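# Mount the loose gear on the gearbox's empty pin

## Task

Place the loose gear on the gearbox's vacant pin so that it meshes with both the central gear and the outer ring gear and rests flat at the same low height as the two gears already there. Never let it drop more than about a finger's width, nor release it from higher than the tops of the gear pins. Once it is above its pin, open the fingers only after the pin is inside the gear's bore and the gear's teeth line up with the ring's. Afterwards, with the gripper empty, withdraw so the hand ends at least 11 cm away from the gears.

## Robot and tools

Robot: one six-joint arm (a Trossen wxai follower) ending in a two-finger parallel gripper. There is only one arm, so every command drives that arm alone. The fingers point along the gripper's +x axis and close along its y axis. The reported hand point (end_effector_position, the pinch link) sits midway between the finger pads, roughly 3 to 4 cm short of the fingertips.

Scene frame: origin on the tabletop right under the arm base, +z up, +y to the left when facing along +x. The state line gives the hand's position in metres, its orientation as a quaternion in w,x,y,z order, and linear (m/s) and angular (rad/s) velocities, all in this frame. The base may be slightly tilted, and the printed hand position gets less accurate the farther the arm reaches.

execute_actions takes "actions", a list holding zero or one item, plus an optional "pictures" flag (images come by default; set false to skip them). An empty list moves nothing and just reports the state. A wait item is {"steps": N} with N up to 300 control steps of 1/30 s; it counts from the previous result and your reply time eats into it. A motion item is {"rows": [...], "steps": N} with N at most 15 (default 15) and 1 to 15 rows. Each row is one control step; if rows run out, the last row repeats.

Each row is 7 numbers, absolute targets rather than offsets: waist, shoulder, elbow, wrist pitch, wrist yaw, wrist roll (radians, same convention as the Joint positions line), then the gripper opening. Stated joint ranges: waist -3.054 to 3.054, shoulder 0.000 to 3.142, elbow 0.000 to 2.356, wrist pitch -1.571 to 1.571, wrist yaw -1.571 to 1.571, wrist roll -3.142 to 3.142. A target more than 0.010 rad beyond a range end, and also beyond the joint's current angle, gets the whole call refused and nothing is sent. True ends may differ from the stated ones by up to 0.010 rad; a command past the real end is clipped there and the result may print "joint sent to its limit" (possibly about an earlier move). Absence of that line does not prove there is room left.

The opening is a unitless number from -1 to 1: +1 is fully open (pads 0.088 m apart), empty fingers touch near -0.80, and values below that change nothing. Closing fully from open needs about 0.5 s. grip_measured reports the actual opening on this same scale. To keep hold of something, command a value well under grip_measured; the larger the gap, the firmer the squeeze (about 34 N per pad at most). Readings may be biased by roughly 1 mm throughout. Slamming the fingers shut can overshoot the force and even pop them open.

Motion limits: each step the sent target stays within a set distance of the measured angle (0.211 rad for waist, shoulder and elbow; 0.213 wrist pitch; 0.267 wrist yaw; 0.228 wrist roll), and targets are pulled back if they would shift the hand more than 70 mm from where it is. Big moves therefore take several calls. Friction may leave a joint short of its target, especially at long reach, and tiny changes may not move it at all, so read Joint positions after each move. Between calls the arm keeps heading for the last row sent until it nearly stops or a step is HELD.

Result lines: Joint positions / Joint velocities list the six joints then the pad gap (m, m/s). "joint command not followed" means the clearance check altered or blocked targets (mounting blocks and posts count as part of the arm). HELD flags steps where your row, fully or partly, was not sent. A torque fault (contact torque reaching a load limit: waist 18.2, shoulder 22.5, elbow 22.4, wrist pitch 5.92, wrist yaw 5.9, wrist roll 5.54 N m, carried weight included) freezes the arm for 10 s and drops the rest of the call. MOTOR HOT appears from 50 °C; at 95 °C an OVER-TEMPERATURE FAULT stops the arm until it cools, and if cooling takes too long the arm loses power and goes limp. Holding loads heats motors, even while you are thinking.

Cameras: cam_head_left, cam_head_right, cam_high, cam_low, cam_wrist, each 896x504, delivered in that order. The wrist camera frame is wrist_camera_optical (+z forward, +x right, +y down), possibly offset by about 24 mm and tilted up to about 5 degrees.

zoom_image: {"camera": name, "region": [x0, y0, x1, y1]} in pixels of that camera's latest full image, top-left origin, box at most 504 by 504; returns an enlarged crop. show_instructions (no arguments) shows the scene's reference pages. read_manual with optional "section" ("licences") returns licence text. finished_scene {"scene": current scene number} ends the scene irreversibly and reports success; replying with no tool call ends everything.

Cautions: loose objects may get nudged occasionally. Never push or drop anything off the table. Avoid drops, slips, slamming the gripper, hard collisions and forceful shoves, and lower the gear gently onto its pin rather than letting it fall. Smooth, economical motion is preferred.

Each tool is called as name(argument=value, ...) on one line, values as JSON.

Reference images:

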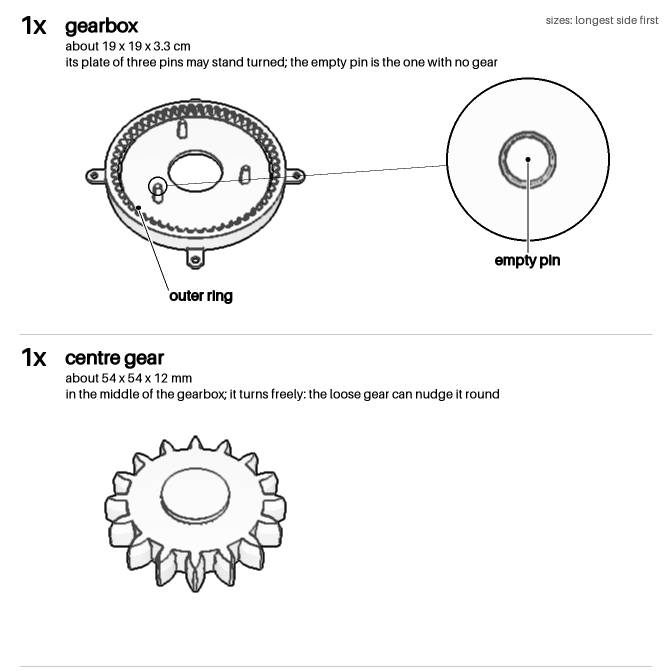

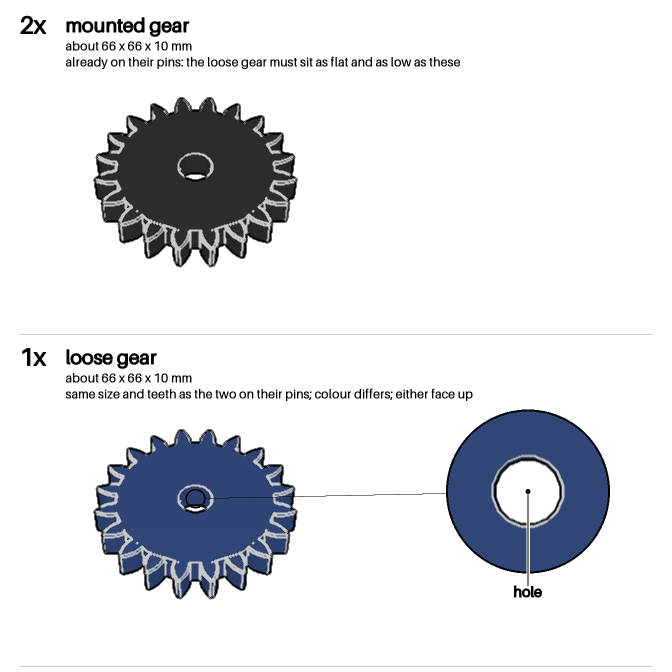

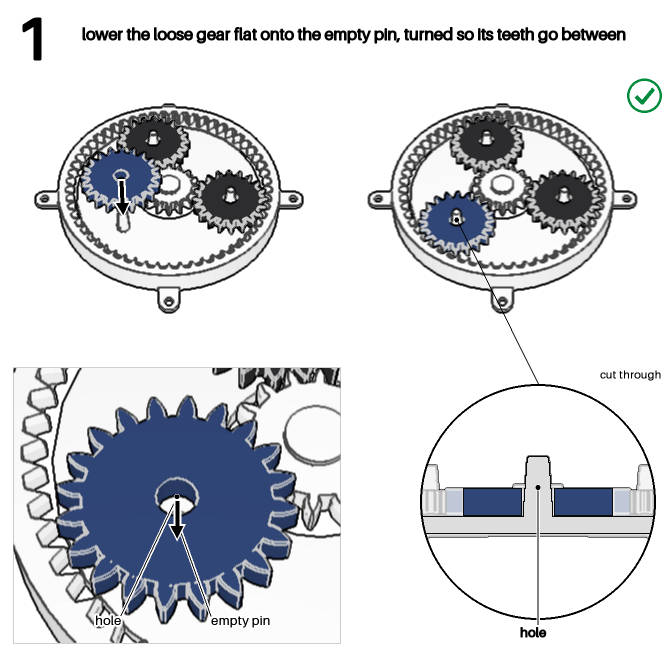

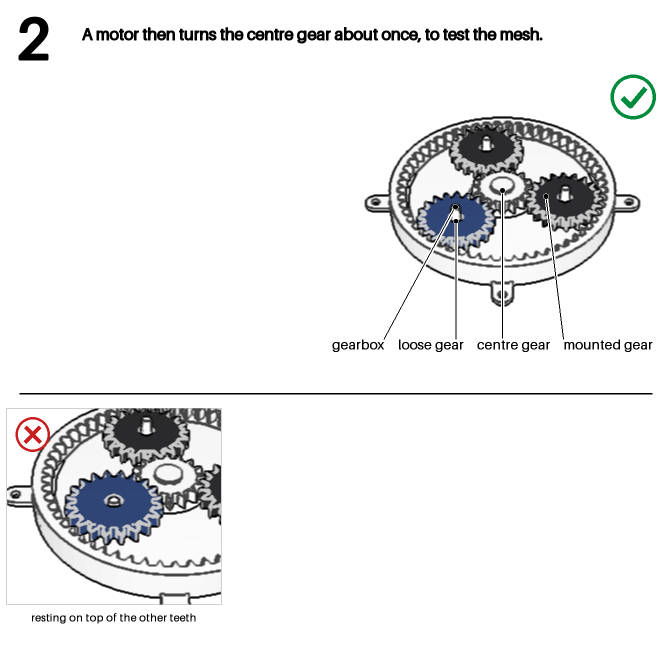

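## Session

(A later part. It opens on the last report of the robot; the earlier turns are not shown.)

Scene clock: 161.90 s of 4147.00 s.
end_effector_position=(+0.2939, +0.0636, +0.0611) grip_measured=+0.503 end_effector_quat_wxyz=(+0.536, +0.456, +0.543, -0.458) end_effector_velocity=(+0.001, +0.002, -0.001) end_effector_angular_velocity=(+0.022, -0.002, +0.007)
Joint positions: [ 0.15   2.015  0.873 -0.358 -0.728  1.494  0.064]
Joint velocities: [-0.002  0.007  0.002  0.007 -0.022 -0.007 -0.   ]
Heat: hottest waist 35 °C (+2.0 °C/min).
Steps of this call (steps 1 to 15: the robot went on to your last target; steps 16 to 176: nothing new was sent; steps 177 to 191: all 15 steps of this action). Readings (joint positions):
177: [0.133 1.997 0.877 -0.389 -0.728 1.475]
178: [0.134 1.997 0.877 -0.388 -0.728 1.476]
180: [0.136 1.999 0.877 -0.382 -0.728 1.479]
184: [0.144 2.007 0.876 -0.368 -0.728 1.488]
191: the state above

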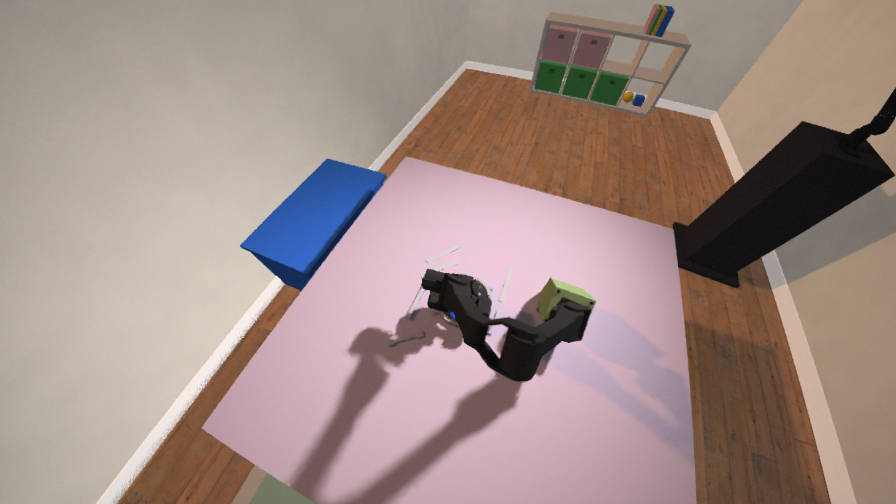

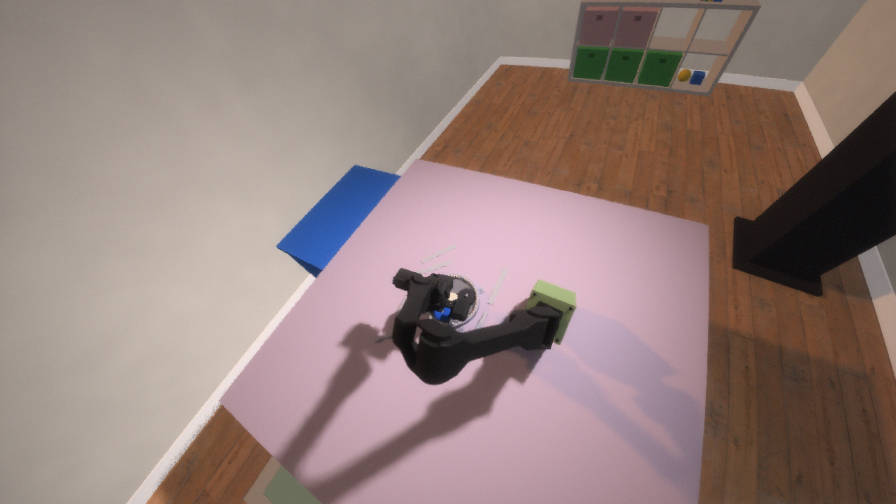

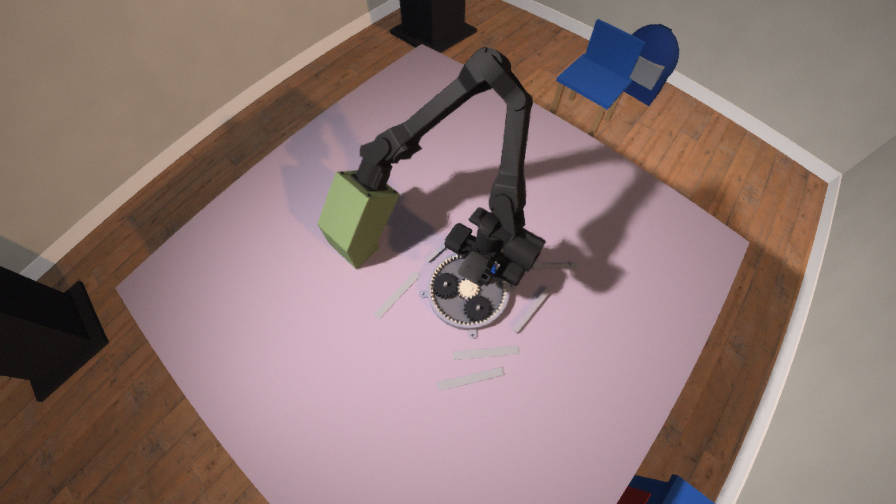

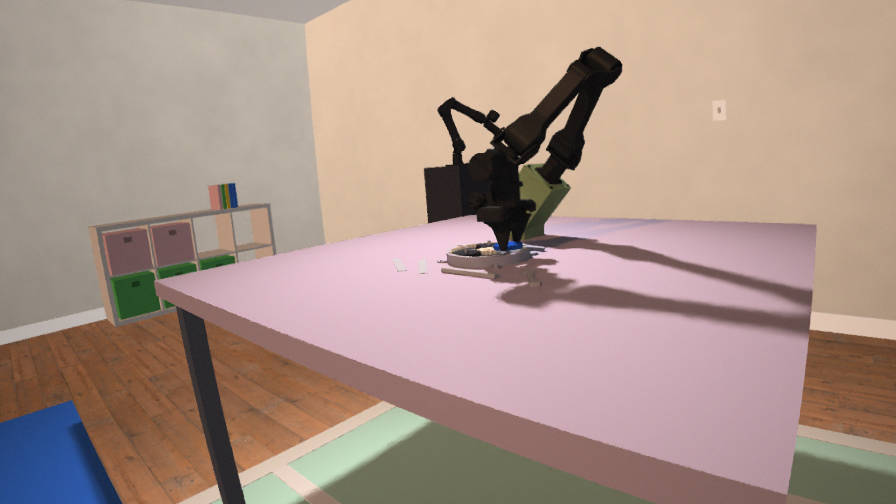

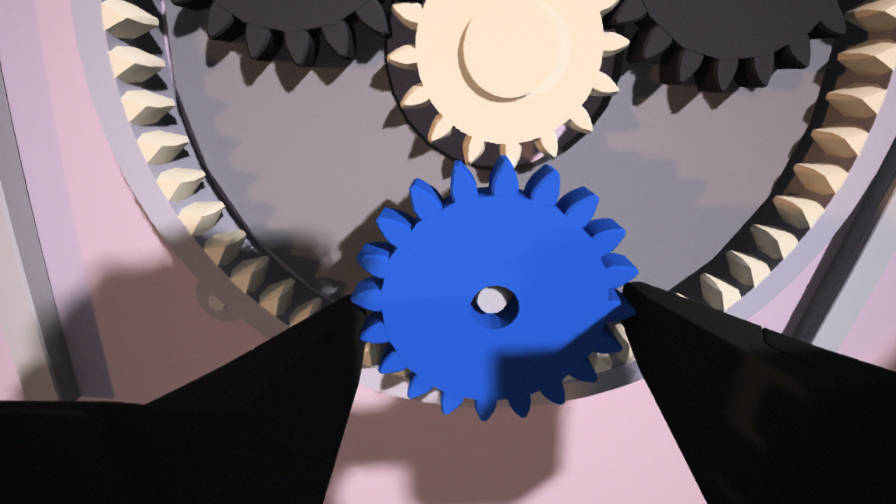

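execute_actions(actions=[{"rows":[[0.155,2.032,0.866,-0.347,-0.726,1.505,0.15],[0.155,2.032,0.866,-0.347,-0.726,1.505,0.15],[0.159,2.037,0.864,-0.339,-0.726,1.51,0.15],[0.159,2.037,0.864,-0.339,-0.726,1.51,0.15],[0.163,2.042,0.862,-0.331,-0.726,1.516,0.15],[0.163,2.042,0.862,-0.331,-0.726,1.516,0.15],[0.168,2.047,0.860,-0.322,-0.726,1.523,0.15]]}])

zoom_image(camera="cam_low", region=[440,210,560,275])

Scene clock: 167.47 s of 4147.00 s.
end_effector_position=(+0.2953, +0.0629, +0.0567) grip_measured=+0.503 end_effector_quat_wxyz=(+0.536, +0.460, +0.539, -0.459) end_effector_velocity=(-0.001, +0.002, +0.000) end_effector_angular_velocity=(+0.022, -0.001, -0.022)
Joint positions: [ 0.158  2.027  0.869 -0.326 -0.727  1.518  0.064]
Joint velocities: [-0.002 -0.002 -0.007  0.007 -0.022  0.022  0.   ]
Heat: hottest waist 35 °C (+2.0 °C/min).
Steps of this call (steps 1 to 15: the robot went on to your last target; steps 16 to 152: nothing new was sent; steps 153 to 167: all 15 steps of this action). Readings (joint positions):
153: [0.151 2.017 0.873 -0.355 -0.728 1.496]
154: [0.151 2.018 0.872 -0.353 -0.728 1.497]
156: [0.153 2.021 0.872 -0.348 -0.728 1.501]
160: [0.158 2.026 0.869 -0.337 -0.727 1.511]
167: the state above

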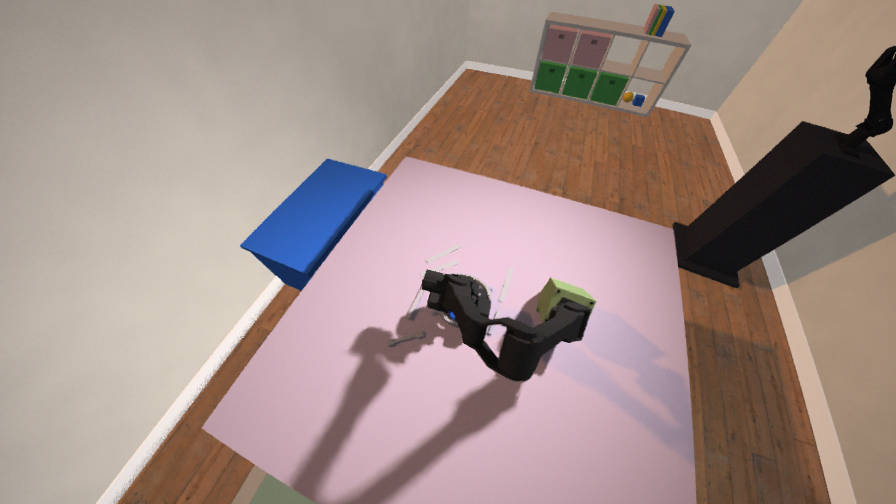

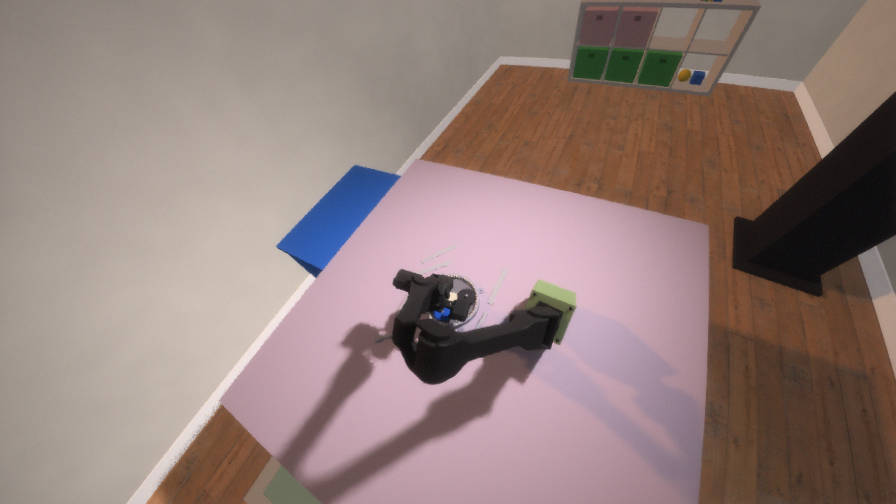

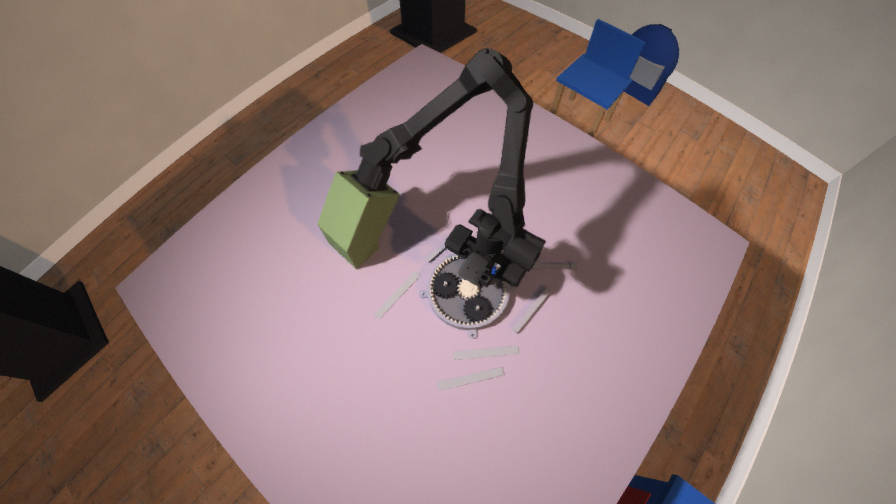

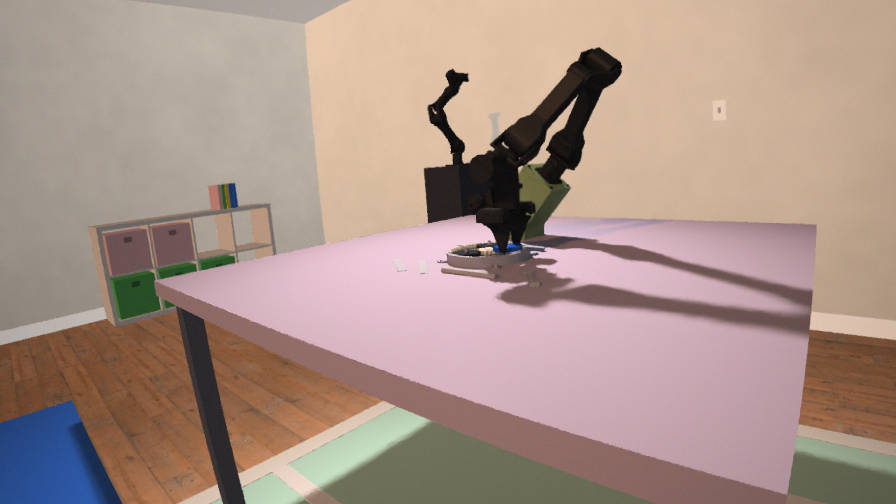

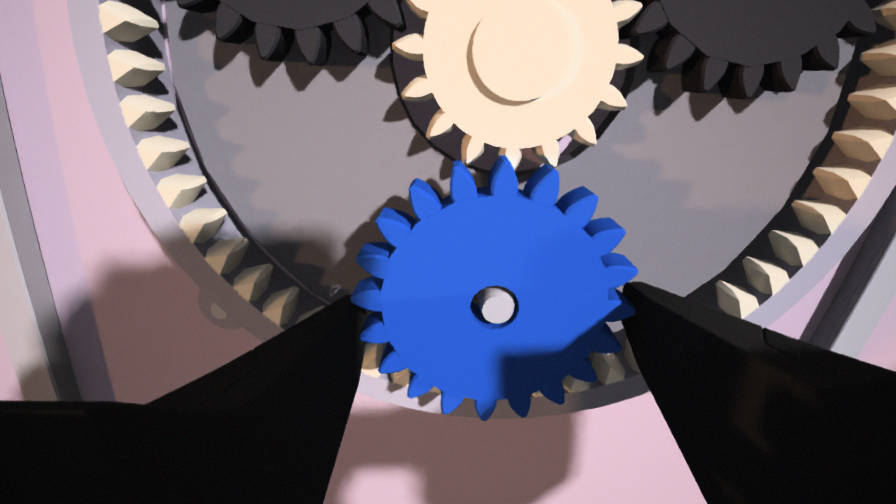

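Region (440, 210, 560, 275) of cam_low's 896x504 image, scaled by 4.200, with more detail than that image has; it fills the top 273 rows of this view, and the rest is white.

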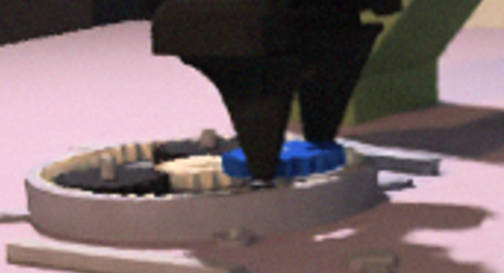

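execute_actions(actions=[{"rows":[[0.155,2.018,0.866,-0.335,-0.726,1.50,0.15],[0.155,2.018,0.866,-0.335,-0.726,1.48,0.15],[0.155,2.018,0.866,-0.335,-0.726,1.46,0.15],[0.155,2.018,0.866,-0.335,-0.726,1.44,0.15],[0.155,2.018,0.866,-0.335,-0.726,1.42,0.15]]}])

zoom_image(camera="cam_wrist", region=[346,100,676,430])

Scene clock: 175.13 s of 4147.00 s.
end_effector_position=(+0.2931, +0.0626, +0.0556) grip_measured=+0.503 end_effector_quat_wxyz=(+0.552, +0.435, +0.561, -0.437) end_effector_velocity=(-0.004, -0.002, +0.003) end_effector_angular_velocity=(-0.008, +0.007, +0.020)
Joint positions: [ 0.159  2.031  0.868 -0.332 -0.729  1.428  0.064]
Joint velocities: [-0.007 -0.012 -0.007 -0.022  0.007 -0.037 -0.   ]
Heat: hottest waist 35 °C (+2.0 °C/min).
Steps of this call (steps 1 to 15: the robot went on to your last target; steps 16 to 215: nothing new was sent; steps 216 to 230: all 15 steps of this action). Readings (joint positions):
216: [0.164 2.032 0.868 -0.322 -0.726 1.520]
217: [0.164 2.032 0.868 -0.323 -0.726 1.515]
219: [0.164 2.032 0.868 -0.326 -0.726 1.491]
223: [0.162 2.032 0.868 -0.329 -0.728 1.448]
230: the state above

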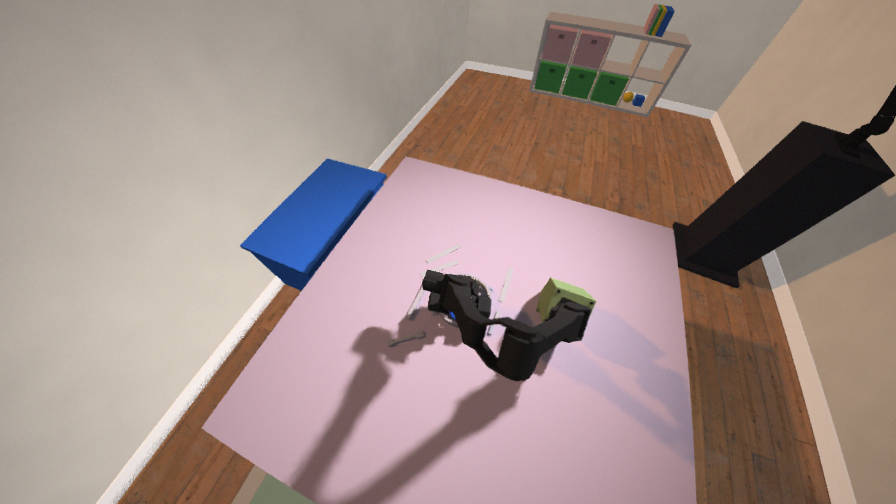

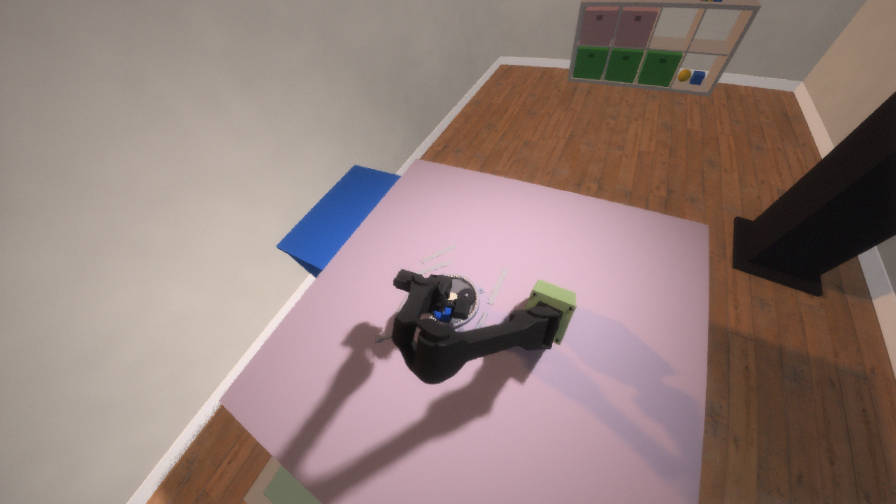

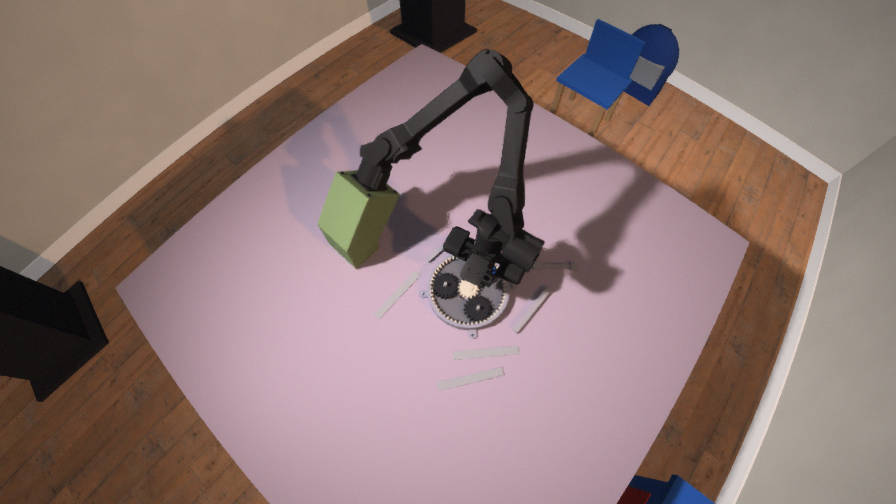

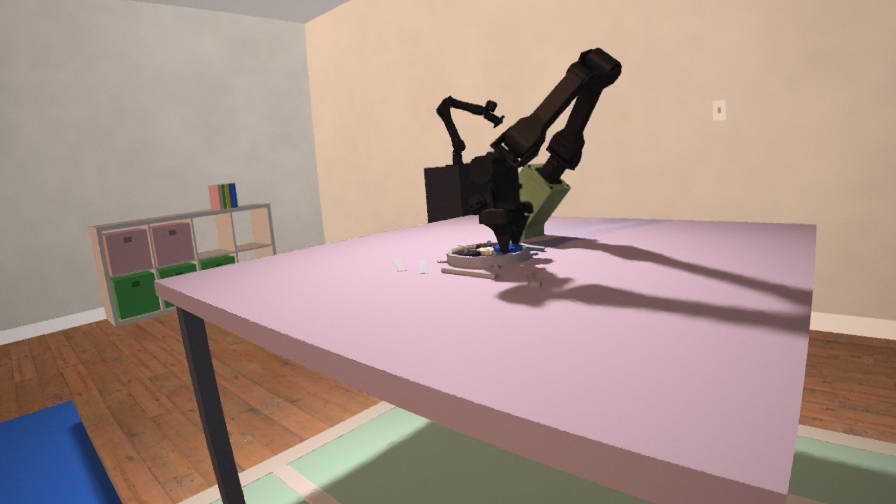

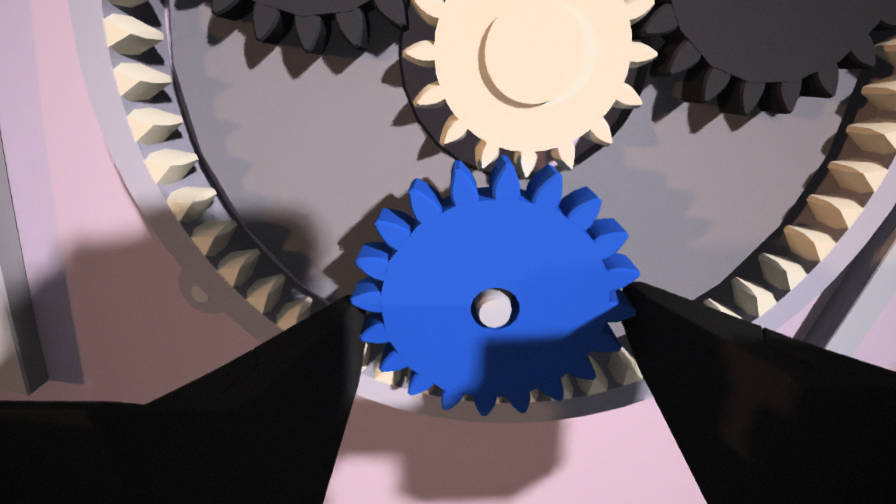

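Region (346, 100, 676, 430) of cam_wrist's 896x504 image, scaled by 1.527, with more detail than that image has.

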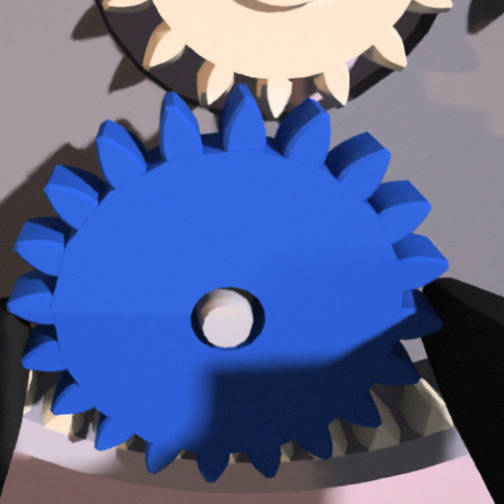

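execute_actions(actions=[{"rows":[[0.163,2.04,0.864,-0.325,-0.726,1.425,0.15],[0.163,2.04,0.864,-0.325,-0.726,1.425,0.15],[0.168,2.046,0.862,-0.315,-0.726,1.43,0.15],[0.168,2.046,0.862,-0.315,-0.726,1.43,0.15],[0.173,2.052,0.86,-0.305,-0.726,1.437,0.15],[0.173,2.052,0.86,-0.305,-0.726,1.437,0.15],[0.18,2.06,0.857,-0.293,-0.726,1.446,0.15]]}])

zoom_image(camera="cam_low", region=[440,210,560,275])

Scene clock: 181.17 s of 4147.00 s.
end_effector_position=(+0.2946, +0.0630, +0.0497) grip_measured=+0.503 end_effector_quat_wxyz=(+0.556, +0.433, +0.562, -0.433) end_effector_velocity=(+0.002, -0.001, +0.001) end_effector_angular_velocity=(+0.009, -0.017, -0.002)
Joint positions: [ 0.174  2.044  0.865 -0.296 -0.726  1.441  0.064]
Joint velocities: [-0.007 -0.002 -0.007  0.022 -0.007  0.007 -0.   ]
Heat: hottest waist 35 °C (+1.0 °C/min).
Steps of this call (steps 1 to 15: the robot went on to your last target; steps 16 to 166: nothing new was sent; steps 167 to 181: all 15 steps of this action). Readings (joint positions):
167: [0.158 2.029 0.868 -0.334 -0.730 1.424]
168: [0.158 2.029 0.868 -0.333 -0.729 1.424]
170: [0.160 2.030 0.868 -0.327 -0.729 1.424]
174: [0.168 2.036 0.866 -0.308 -0.726 1.434]
181: the state above

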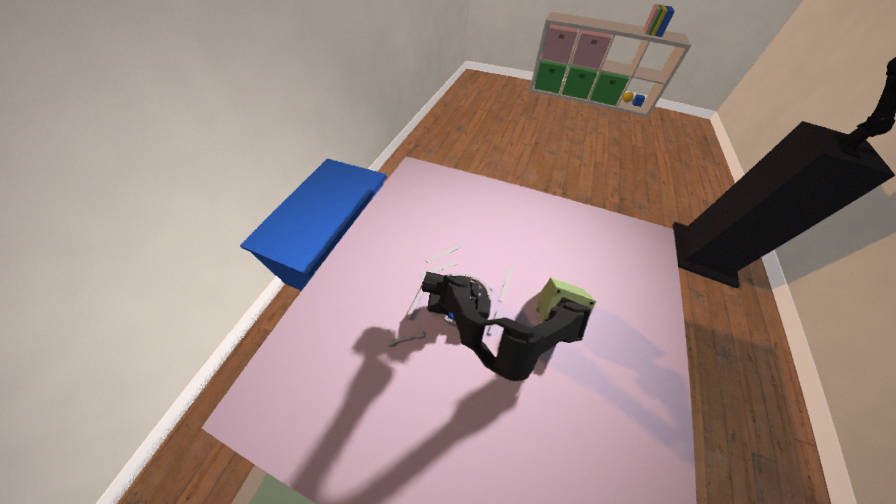

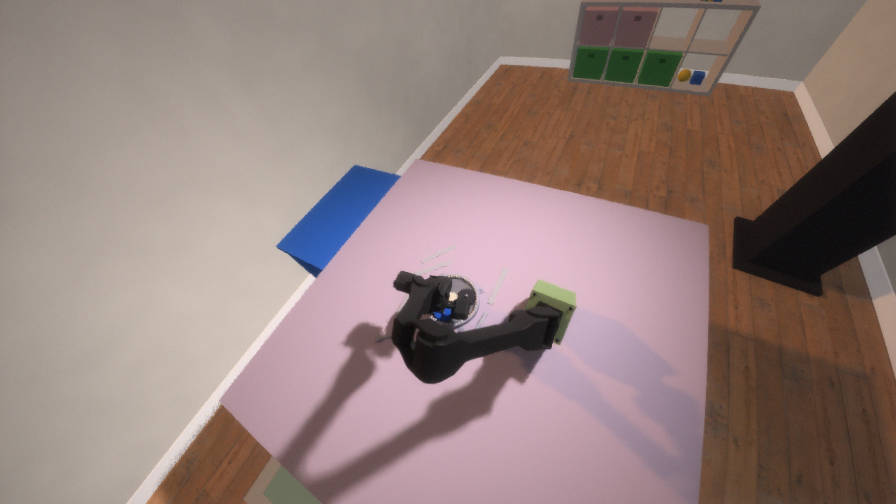

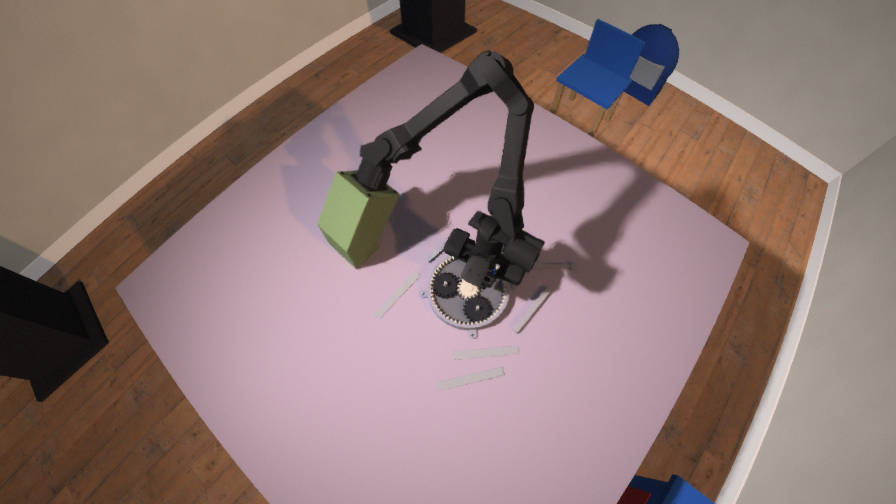

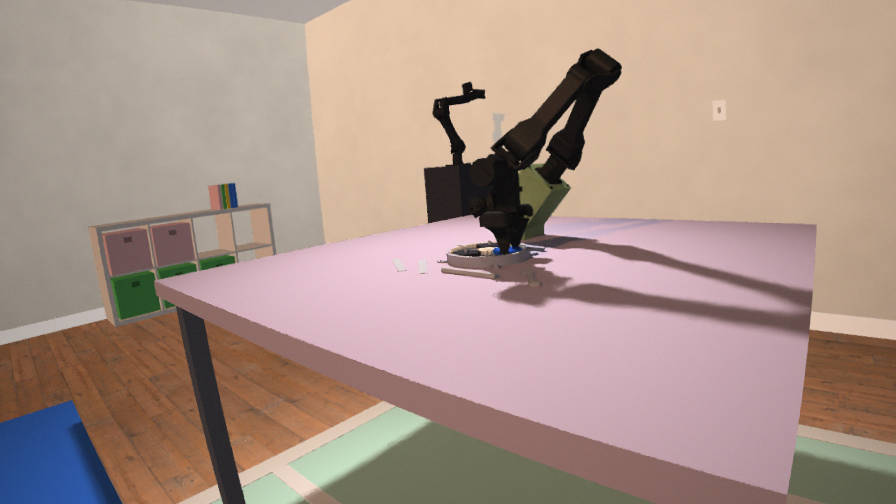

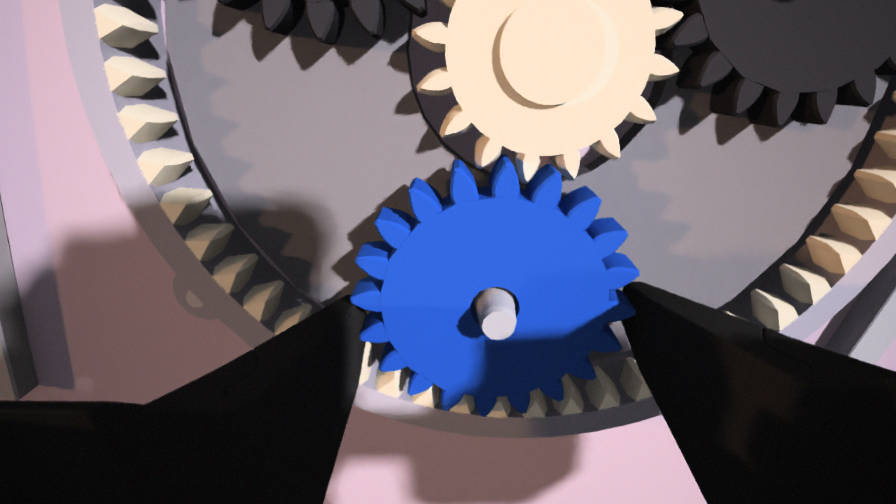

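Region (440, 210, 560, 275) of cam_low's 896x504 image, scaled by 4.200, with more detail than that image has; it fills the top 273 rows of this view, and the rest is white.

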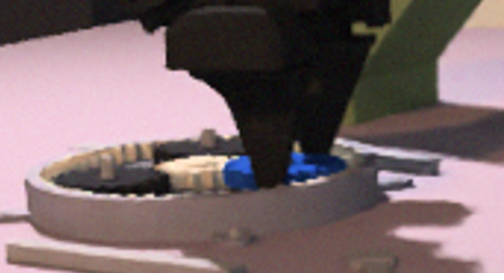

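Meshed. Release slowly, holding current joints.

execute_actions(actions=[{"rows":[[0.176,2.046,0.863,-0.296,-0.726,1.441,0.4],[0.176,2.046,0.863,-0.296,-0.726,1.441,0.5],[0.176,2.046,0.863,-0.296,-0.726,1.441,0.55],[0.176,2.046,0.863,-0.296,-0.726,1.441,0.6],[0.176,2.046,0.863,-0.296,-0.726,1.441,0.68],[0.176,2.046,0.863,-0.296,-0.726,1.441,0.75]]}])

execute_actions(actions=[{"rows":[[0.165,2.03,0.868,-0.32,-0.726,1.43,0.75],[0.165,2.03,0.868,-0.32,-0.726,1.43,0.75],[0.15,2.012,0.873,-0.355,-0.726,1.42,0.75],[0.15,2.012,0.873,-0.355,-0.726,1.42,0.75],[0.133,1.995,0.878,-0.39,-0.726,1.4,0.75],[0.133,1.995,0.878,-0.39,-0.726,1.4,0.75],[0.11,1.97,0.9,-0.45,-0.726,1.4,0.75],[0.11,1.97,0.9,-0.45,-0.726,1.4,0.75],[0.08,1.95,0.95,-0.55,-0.726,1.4,0.75]]}])

zoom_image(camera="cam_low", region=[440,210,560,275])

Scene clock: 185.77 s of 4147.00 s.
end_effector_position=(+0.2926, +0.0627, +0.0491) grip_measured=+0.729 end_effector_quat_wxyz=(+0.554, +0.433, +0.562, -0.436) end_effector_velocity=(-0.002, -0.000, +0.002) end_effector_angular_velocity=(+0.007, +0.001, -0.003)
Joint positions: [ 0.175  2.045  0.863 -0.301 -0.726  1.441  0.075]
Joint velocities: [-0.007 -0.007 -0.007 -0.007 -0.007 -0.007  0.007]
Heat: hottest waist 35 °C (+1.0 °C/min).
Steps of this call (steps 1 to 15: the robot went on to your last target; steps 16 to 123: nothing new was sent; steps 124 to 138: all 15 steps of this action). Readings (joint positions):
124: [0.174 2.045 0.864 -0.293 -0.726 1.443]
125: [0.174 2.045 0.864 -0.293 -0.726 1.443]
127: [0.174 2.045 0.864 -0.294 -0.726 1.443]
131: [0.174 2.045 0.864 -0.296 -0.726 1.443]
138: the state above

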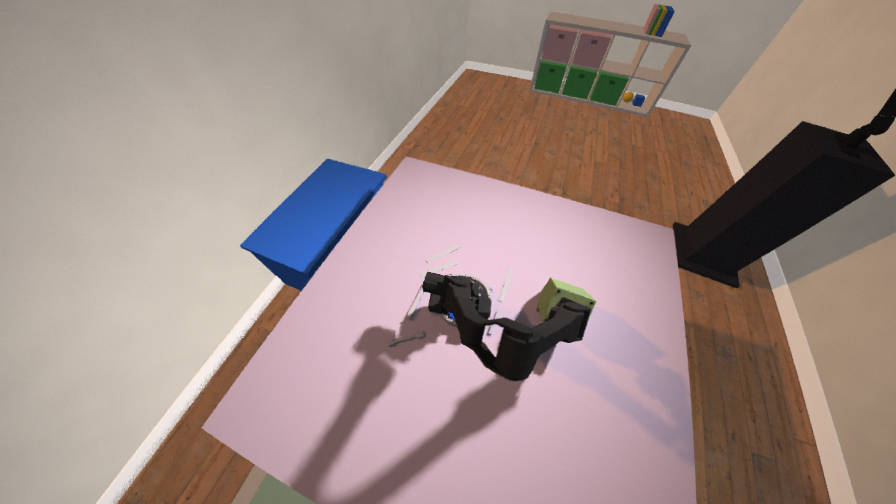

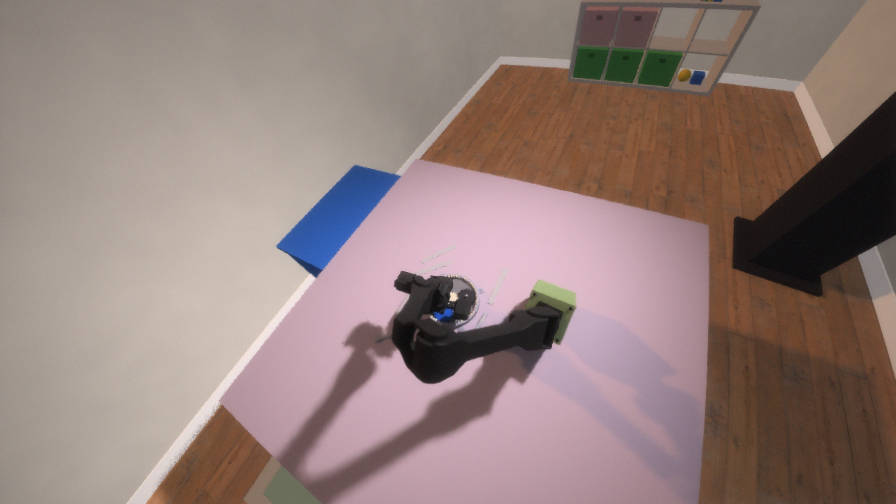

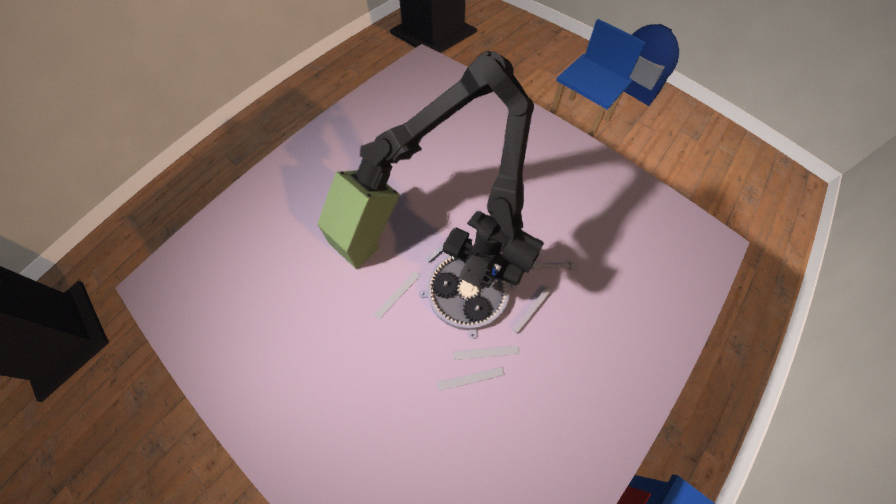

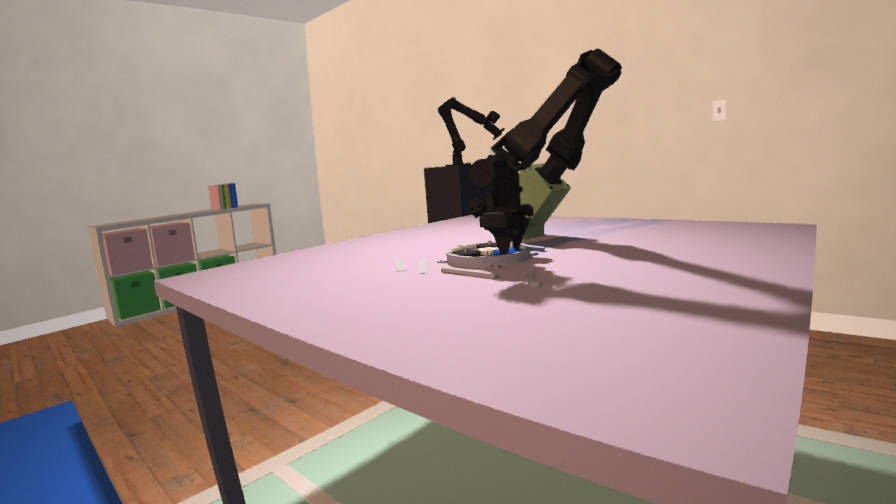

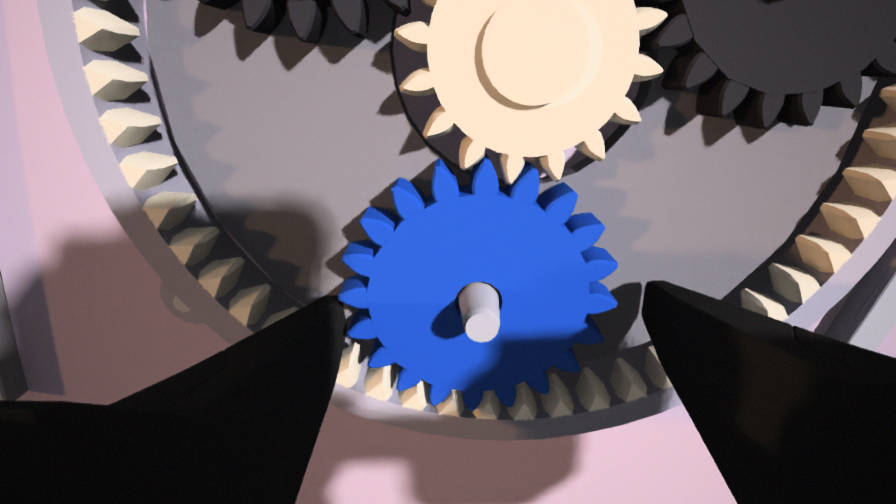

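Scene clock: 186.27 s of 4147.00 s.
end_effector_position=(+0.3015, +0.0658, +0.0909) grip_measured=+0.750 end_effector_quat_wxyz=(+0.540, +0.453, +0.543, -0.456) end_effector_velocity=(+0.001, +0.010, +0.034) end_effector_angular_velocity=(+0.005, +0.030, -0.088)
Joint positions: [ 0.089  1.965  0.937 -0.522 -0.726  1.406  0.076]
Joint velocities: [-0.051 -0.061  0.081 -0.227 -0.007 -0.007  0.   ]
Heat: hottest waist 35 °C (+1.0 °C/min).
Steps of this call (steps 1 to 15: all 15 steps of this action). Readings (joint positions):
1: [0.174 2.045 0.862 -0.303 -0.726 1.441]
2: [0.174 2.045 0.862 -0.304 -0.726 1.440]
4: [0.170 2.041 0.864 -0.323 -0.726 1.435]
8: [0.143 2.014 0.874 -0.389 -0.726 1.415]
15: the state above

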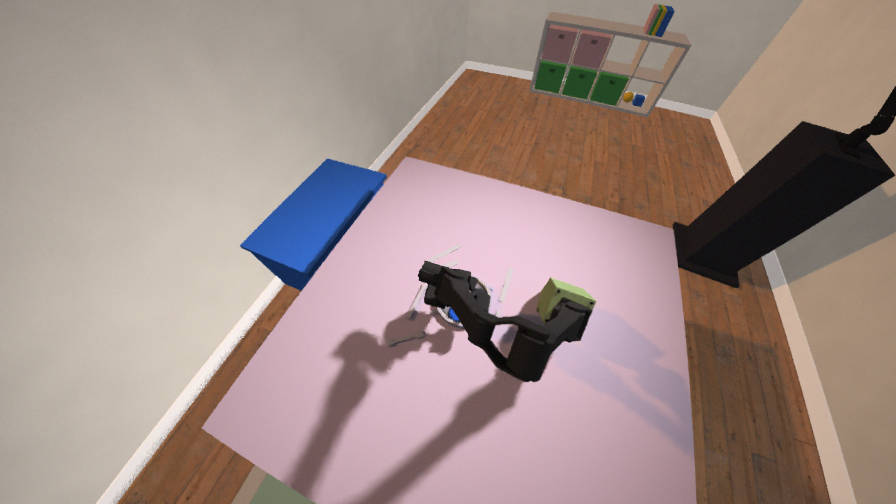

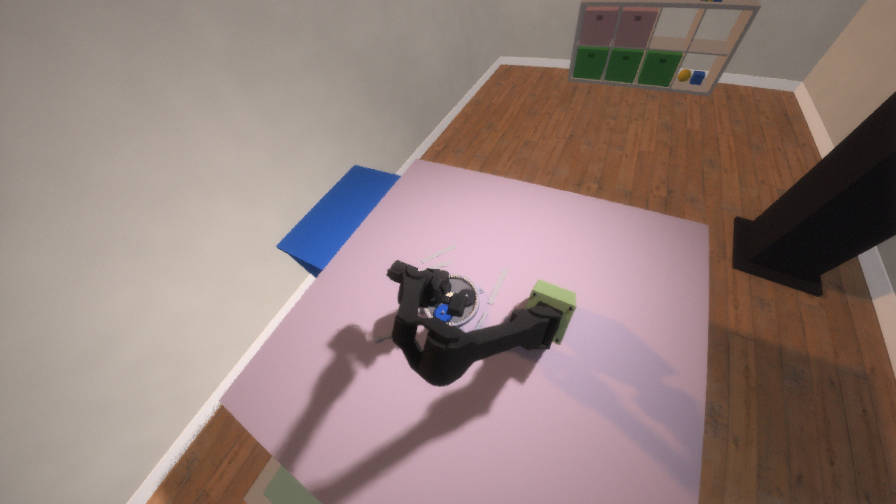

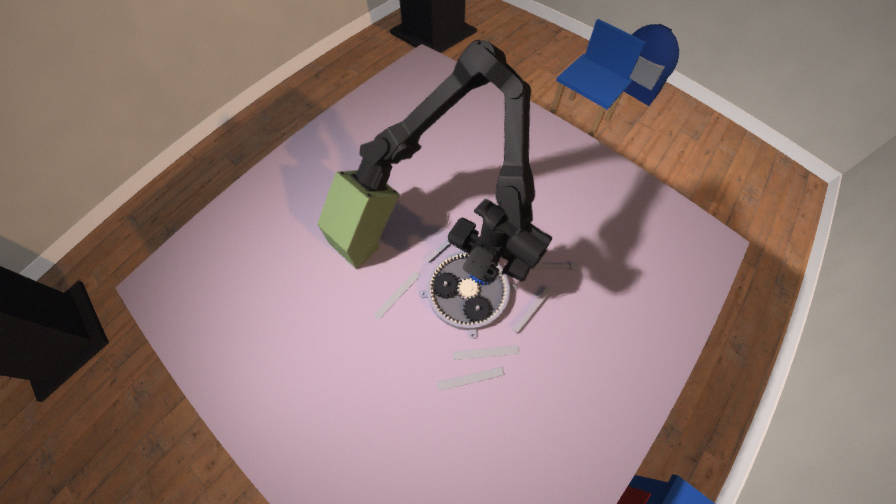

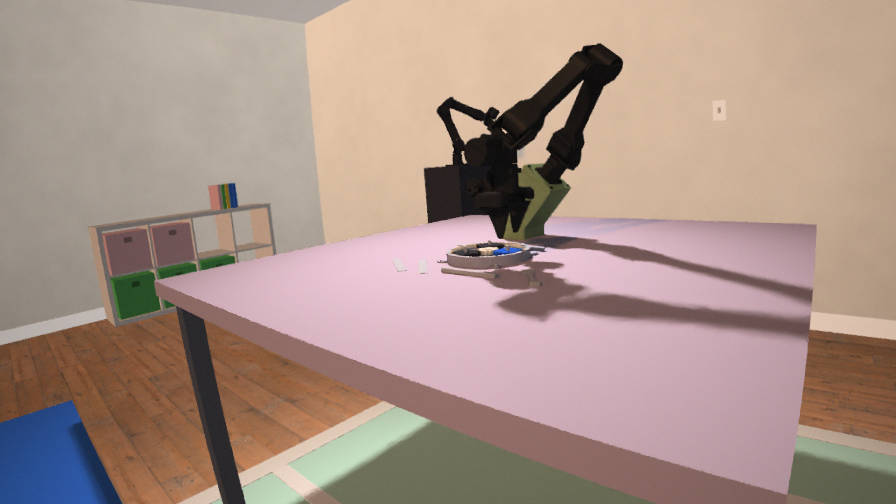

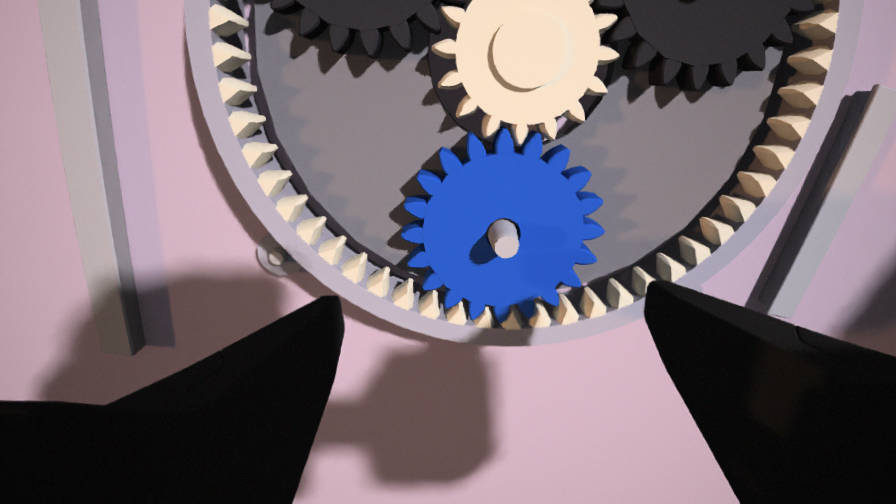

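Region (440, 210, 560, 275) of cam_low's 896x504 image, scaled by 4.200, with more detail than that image has; it fills the top 273 rows of this view, and the rest is white.

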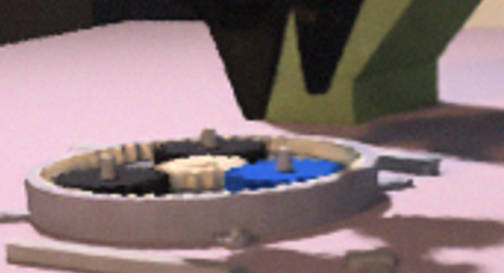

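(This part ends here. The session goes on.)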